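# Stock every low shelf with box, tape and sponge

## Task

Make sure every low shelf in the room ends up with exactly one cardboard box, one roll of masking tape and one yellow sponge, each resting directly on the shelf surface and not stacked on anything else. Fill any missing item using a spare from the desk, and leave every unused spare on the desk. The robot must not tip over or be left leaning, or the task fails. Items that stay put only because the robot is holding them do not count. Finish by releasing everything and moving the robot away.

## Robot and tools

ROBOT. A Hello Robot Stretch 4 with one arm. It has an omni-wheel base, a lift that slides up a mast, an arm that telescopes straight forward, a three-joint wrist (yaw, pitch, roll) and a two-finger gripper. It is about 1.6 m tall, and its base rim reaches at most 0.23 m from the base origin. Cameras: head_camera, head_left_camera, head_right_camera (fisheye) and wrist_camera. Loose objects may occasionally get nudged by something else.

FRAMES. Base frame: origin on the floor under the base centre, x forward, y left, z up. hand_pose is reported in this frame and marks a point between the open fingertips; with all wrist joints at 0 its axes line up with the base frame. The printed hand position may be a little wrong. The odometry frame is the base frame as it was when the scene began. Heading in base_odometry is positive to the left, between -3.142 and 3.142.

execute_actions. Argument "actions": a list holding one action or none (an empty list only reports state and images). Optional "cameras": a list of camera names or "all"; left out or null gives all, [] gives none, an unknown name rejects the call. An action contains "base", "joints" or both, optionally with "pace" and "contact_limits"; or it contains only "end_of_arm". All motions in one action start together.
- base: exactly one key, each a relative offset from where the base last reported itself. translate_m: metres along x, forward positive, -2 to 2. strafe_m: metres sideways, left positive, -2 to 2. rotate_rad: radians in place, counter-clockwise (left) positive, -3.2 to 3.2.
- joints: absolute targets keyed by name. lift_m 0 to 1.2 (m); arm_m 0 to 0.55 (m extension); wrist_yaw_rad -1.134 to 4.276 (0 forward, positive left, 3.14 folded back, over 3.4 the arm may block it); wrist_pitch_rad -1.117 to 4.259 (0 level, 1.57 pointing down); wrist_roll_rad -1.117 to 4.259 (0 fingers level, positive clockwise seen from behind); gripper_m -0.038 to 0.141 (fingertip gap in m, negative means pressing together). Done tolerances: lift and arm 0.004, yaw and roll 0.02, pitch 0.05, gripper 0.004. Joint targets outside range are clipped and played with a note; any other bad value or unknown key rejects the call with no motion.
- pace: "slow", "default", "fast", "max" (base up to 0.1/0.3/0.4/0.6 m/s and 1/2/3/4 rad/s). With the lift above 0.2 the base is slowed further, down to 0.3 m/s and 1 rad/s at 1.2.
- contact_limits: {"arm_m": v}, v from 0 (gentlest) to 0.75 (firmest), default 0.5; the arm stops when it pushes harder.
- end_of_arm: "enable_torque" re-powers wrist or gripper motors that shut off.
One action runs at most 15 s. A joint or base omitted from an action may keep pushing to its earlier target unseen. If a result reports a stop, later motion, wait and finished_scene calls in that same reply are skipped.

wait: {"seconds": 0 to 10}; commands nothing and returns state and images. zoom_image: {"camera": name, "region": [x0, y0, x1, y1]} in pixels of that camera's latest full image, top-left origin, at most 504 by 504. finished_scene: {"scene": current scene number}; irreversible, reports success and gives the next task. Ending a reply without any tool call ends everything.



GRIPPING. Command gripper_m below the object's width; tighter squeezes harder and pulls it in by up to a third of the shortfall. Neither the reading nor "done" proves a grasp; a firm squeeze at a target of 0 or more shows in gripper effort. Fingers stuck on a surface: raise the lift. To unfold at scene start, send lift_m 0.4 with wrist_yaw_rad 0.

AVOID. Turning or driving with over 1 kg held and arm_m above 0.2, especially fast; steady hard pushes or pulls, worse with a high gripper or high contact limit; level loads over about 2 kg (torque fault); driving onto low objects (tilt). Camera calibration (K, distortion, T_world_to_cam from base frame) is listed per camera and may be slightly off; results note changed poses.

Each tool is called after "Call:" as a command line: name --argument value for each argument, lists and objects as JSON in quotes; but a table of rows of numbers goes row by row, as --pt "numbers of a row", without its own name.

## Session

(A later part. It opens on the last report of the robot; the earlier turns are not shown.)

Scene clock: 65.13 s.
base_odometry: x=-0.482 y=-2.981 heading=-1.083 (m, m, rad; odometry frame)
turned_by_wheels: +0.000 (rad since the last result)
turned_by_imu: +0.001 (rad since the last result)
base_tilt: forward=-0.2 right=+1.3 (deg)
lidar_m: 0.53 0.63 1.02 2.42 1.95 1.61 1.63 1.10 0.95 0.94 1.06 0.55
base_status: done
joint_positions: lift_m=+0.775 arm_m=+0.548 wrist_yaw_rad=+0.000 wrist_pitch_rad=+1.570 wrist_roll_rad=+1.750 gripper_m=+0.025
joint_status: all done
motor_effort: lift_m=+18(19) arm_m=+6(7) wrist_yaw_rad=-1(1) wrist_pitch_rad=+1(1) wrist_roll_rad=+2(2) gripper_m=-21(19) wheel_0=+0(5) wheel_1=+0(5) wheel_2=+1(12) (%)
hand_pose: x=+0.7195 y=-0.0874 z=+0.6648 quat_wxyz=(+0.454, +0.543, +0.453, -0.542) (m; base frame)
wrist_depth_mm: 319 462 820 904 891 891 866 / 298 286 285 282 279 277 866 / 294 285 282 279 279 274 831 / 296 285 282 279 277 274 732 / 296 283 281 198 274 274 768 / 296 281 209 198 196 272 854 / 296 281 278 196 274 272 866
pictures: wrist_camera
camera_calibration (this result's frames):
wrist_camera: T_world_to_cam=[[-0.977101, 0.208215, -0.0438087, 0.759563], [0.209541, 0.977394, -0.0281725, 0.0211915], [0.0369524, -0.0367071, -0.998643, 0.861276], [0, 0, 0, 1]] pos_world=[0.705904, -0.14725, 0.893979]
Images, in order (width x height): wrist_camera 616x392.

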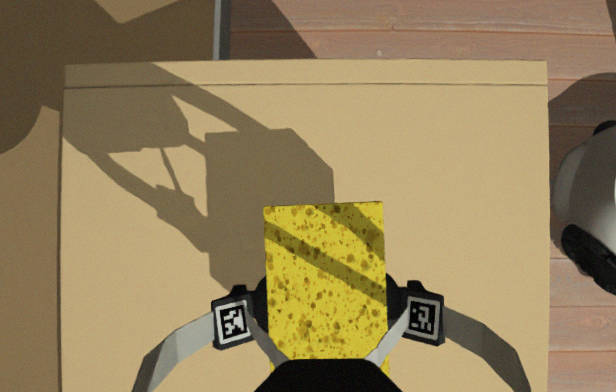

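Good spot, 10 cm from the end.

Call:
execute_actions --actions '[{"joints":{"lift_m":0.75},"pace":"fast"}]' --cameras '[]'

Call:
execute_actions --actions '[{"joints":{"gripper_m":0.095}}]' --cameras '[]'

Call:
execute_actions --actions '[{"joints":{"lift_m":0.84},"pace":"max"}]' --cameras '["wrist_camera"]'

Call:
execute_actions --actions '[{"base":{"rotate_rad":1.2},"joints":{"arm_m":0.0},"pace":"max"}]' --cameras '["head_camera","head_right_camera"]'

Scene clock: 66.13 s.
base_odometry: x=-0.482 y=-2.981 heading=-1.083 (m, m, rad; odometry frame)
turned_by_wheels: +0.000 (rad since the last result)
turned_by_imu: +0.000 (rad since the last result)
base_tilt: forward=-0.2 right=+1.3 (deg)
lidar_m: 0.55 0.61 1.01 2.42 1.94 1.62 1.62 1.12 0.95 0.94 1.08 0.54
base_status: not commanded
joint_positions: lift_m=+0.750 arm_m=+0.548 wrist_yaw_rad=+0.000 wrist_pitch_rad=+1.570 wrist_roll_rad=+1.750 gripper_m=+0.025
joint_status: all done
motor_effort: lift_m=+17(17) arm_m=+6(5) wrist_yaw_rad=-1(0) wrist_pitch_rad=+1(1) wrist_roll_rad=+2(2) gripper_m=-18(20) wheel_0=+0(0) wheel_1=+0(0) wheel_2=+1(0) (%)
hand_pose: x=+0.7195 y=-0.0874 z=+0.6399 quat_wxyz=(+0.454, +0.543, +0.453, -0.542) (m; base frame)
wrist_depth_mm: 319 433 759 878 866 866 854 / 263 260 258 256 254 252 251 / 262 259 257 256 254 251 249 / 260 258 255 254 252 251 249 / 260 258 255 198 251 250 248 / 258 257 210 197 196 248 248 / 258 256 255 196 249 247 247
pictures: none
No camera images: the call's "cameras" was empty. Leave "cameras" out to get every camera's image.

Scene clock: 67.63 s.
base_odometry: x=-0.482 y=-2.981 heading=-1.083 (m, m, rad; odometry frame)
turned_by_wheels: +0.000 (rad since the last result)
turned_by_imu: +0.000 (rad since the last result)
base_tilt: forward=-0.2 right=+1.3 (deg)
lidar_m: 0.52 0.61 1.02 2.41 1.96 1.61 1.60 1.11 0.94 0.94 1.08 0.54
base_status: not commanded
joint_positions: lift_m=+0.750 arm_m=+0.548 wrist_yaw_rad=+0.000 wrist_pitch_rad=+1.570 wrist_roll_rad=+1.750 gripper_m=+0.095
joint_status: all done
motor_effort: lift_m=+17(17) arm_m=+6(5) wrist_yaw_rad=+0(0) wrist_pitch_rad=+0(0) wrist_roll_rad=+2(2) gripper_m=+2(20) wheel_0=+0(0) wheel_1=+0(0) wheel_2=+0(1) (%)
hand_pose: x=+0.7195 y=-0.0874 z=+0.6399 quat_wxyz=(+0.454, +0.543, +0.453, -0.542) (m; base frame)
wrist_depth_mm: 319 433 759 866 866 854 842 / 262 260 258 256 253 252 252 / 260 259 257 256 253 252 250 / 259 259 256 254 252 249 249 / 259 257 256 208 251 249 248 / 259 257 216 208 207 249 247 / 258 256 254 148 250 247 247
pictures: none
No camera images: the call's "cameras" was empty. Leave "cameras" out to get every camera's image.

Scene clock: 68.53 s.
base_odometry: x=-0.482 y=-2.981 heading=-1.083 (m, m, rad; odometry frame)
turned_by_wheels: +0.000 (rad since the last result)
turned_by_imu: +0.000 (rad since the last result)
base_tilt: forward=-0.2 right=+1.3 (deg)
lidar_m: 0.54 0.62 1.01 2.41 1.93 1.63 1.63 1.09 0.94 0.95 1.09 0.55
base_status: not commanded
joint_positions: lift_m=+0.840 arm_m=+0.548 wrist_yaw_rad=+0.000 wrist_pitch_rad=+1.570 wrist_roll_rad=+1.750 gripper_m=+0.095
joint_status: all done
motor_effort: lift_m=+20(24) arm_m=+5(5) wrist_yaw_rad=+0(1) wrist_pitch_rad=-1(0) wrist_roll_rad=+2(2) gripper_m=+0(1) wheel_0=+0(0) wheel_1=+0(0) wheel_2=+0(0) (%)
hand_pose: x=+0.7195 y=-0.0874 z=+0.7297 quat_wxyz=(+0.454, +0.543, +0.453, -0.542) (m; base frame)
wrist_depth_mm: 319 462 854 976 960 946 946 / 322 410 699 960 960 960 931 / 324 349 347 345 342 340 931 / 325 351 347 343 342 340 809 / 325 347 347 298 338 338 878 / 325 347 216 297 296 336 917 / 324 347 345 148 338 336 917
pictures: wrist_camera
camera_calibration (this result's frames):
wrist_camera: T_world_to_cam=[[-0.977091, 0.208266, -0.0438089, 0.762404], [0.209591, 0.977383, -0.0281725, 0.0229801], [0.0369507, -0.036709, -0.998643, 0.926028], [0, 0, 0, 1]] pos_world=[0.705904, -0.147249, 0.958819]
Images, in order (width x height): wrist_camera 616x392.

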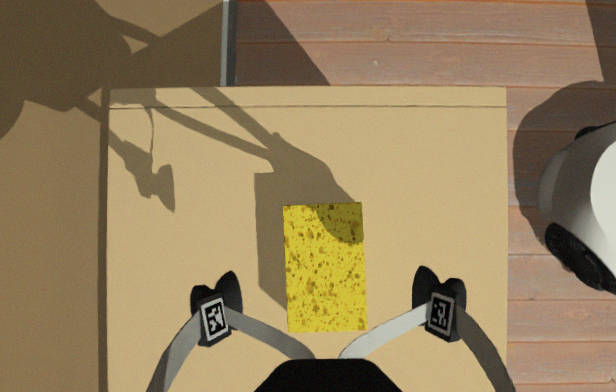

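Scene clock: 70.60 s.
base_odometry: x=-0.482 y=-2.981 heading=+0.116 (m, m, rad; odometry frame)
turned_by_wheels: +1.200 (rad since the last result)
turned_by_imu: +1.231 (rad since the last result)
base_tilt: forward=-0.3 right=+1.3 (deg)
lidar_m: 2.35 2.43 1.80 1.60 1.68 1.03 0.93 0.95 1.02 0.54 0.53 0.69
base_status: done
joint_positions: lift_m=+0.840 arm_m=+0.001 wrist_yaw_rad=+0.000 wrist_pitch_rad=+1.570 wrist_roll_rad=+1.750 gripper_m=+0.095
joint_status: all done
motor_effort: lift_m=+20(20) arm_m=-6(7) wrist_yaw_rad=+0(2) wrist_pitch_rad=-1(1) wrist_roll_rad=+2(2) gripper_m=+0(1) wheel_0=-1(5) wheel_1=+1(6) wheel_2=-2(7) (%)
hand_pose: x=+0.1720 y=-0.0874 z=+0.7297 quat_wxyz=(+0.453, +0.543, +0.453, -0.543) (m; base frame)
wrist_depth_mm: 634 647 891 891 960 960 946 / 891 891 976 976 960 931 946 / 931 976 960 960 960 931 931 / 976 960 976 960 732 723 379 / 976 976 960 960 741 732 931 / 976 960 216 946 723 732 931 / 976 960 960 148 723 931 917
pictures: head_camera, head_right_camera
Images, in order (width x height): head_camera 420x560, head_right_camera 420x672.

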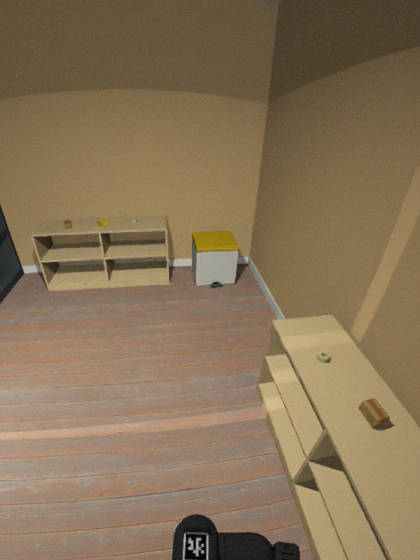

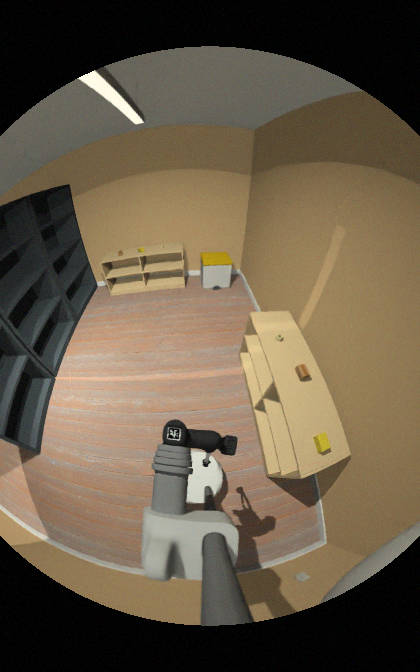

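Call:
finished_scene --scene 2

The scene is finished: the task was done.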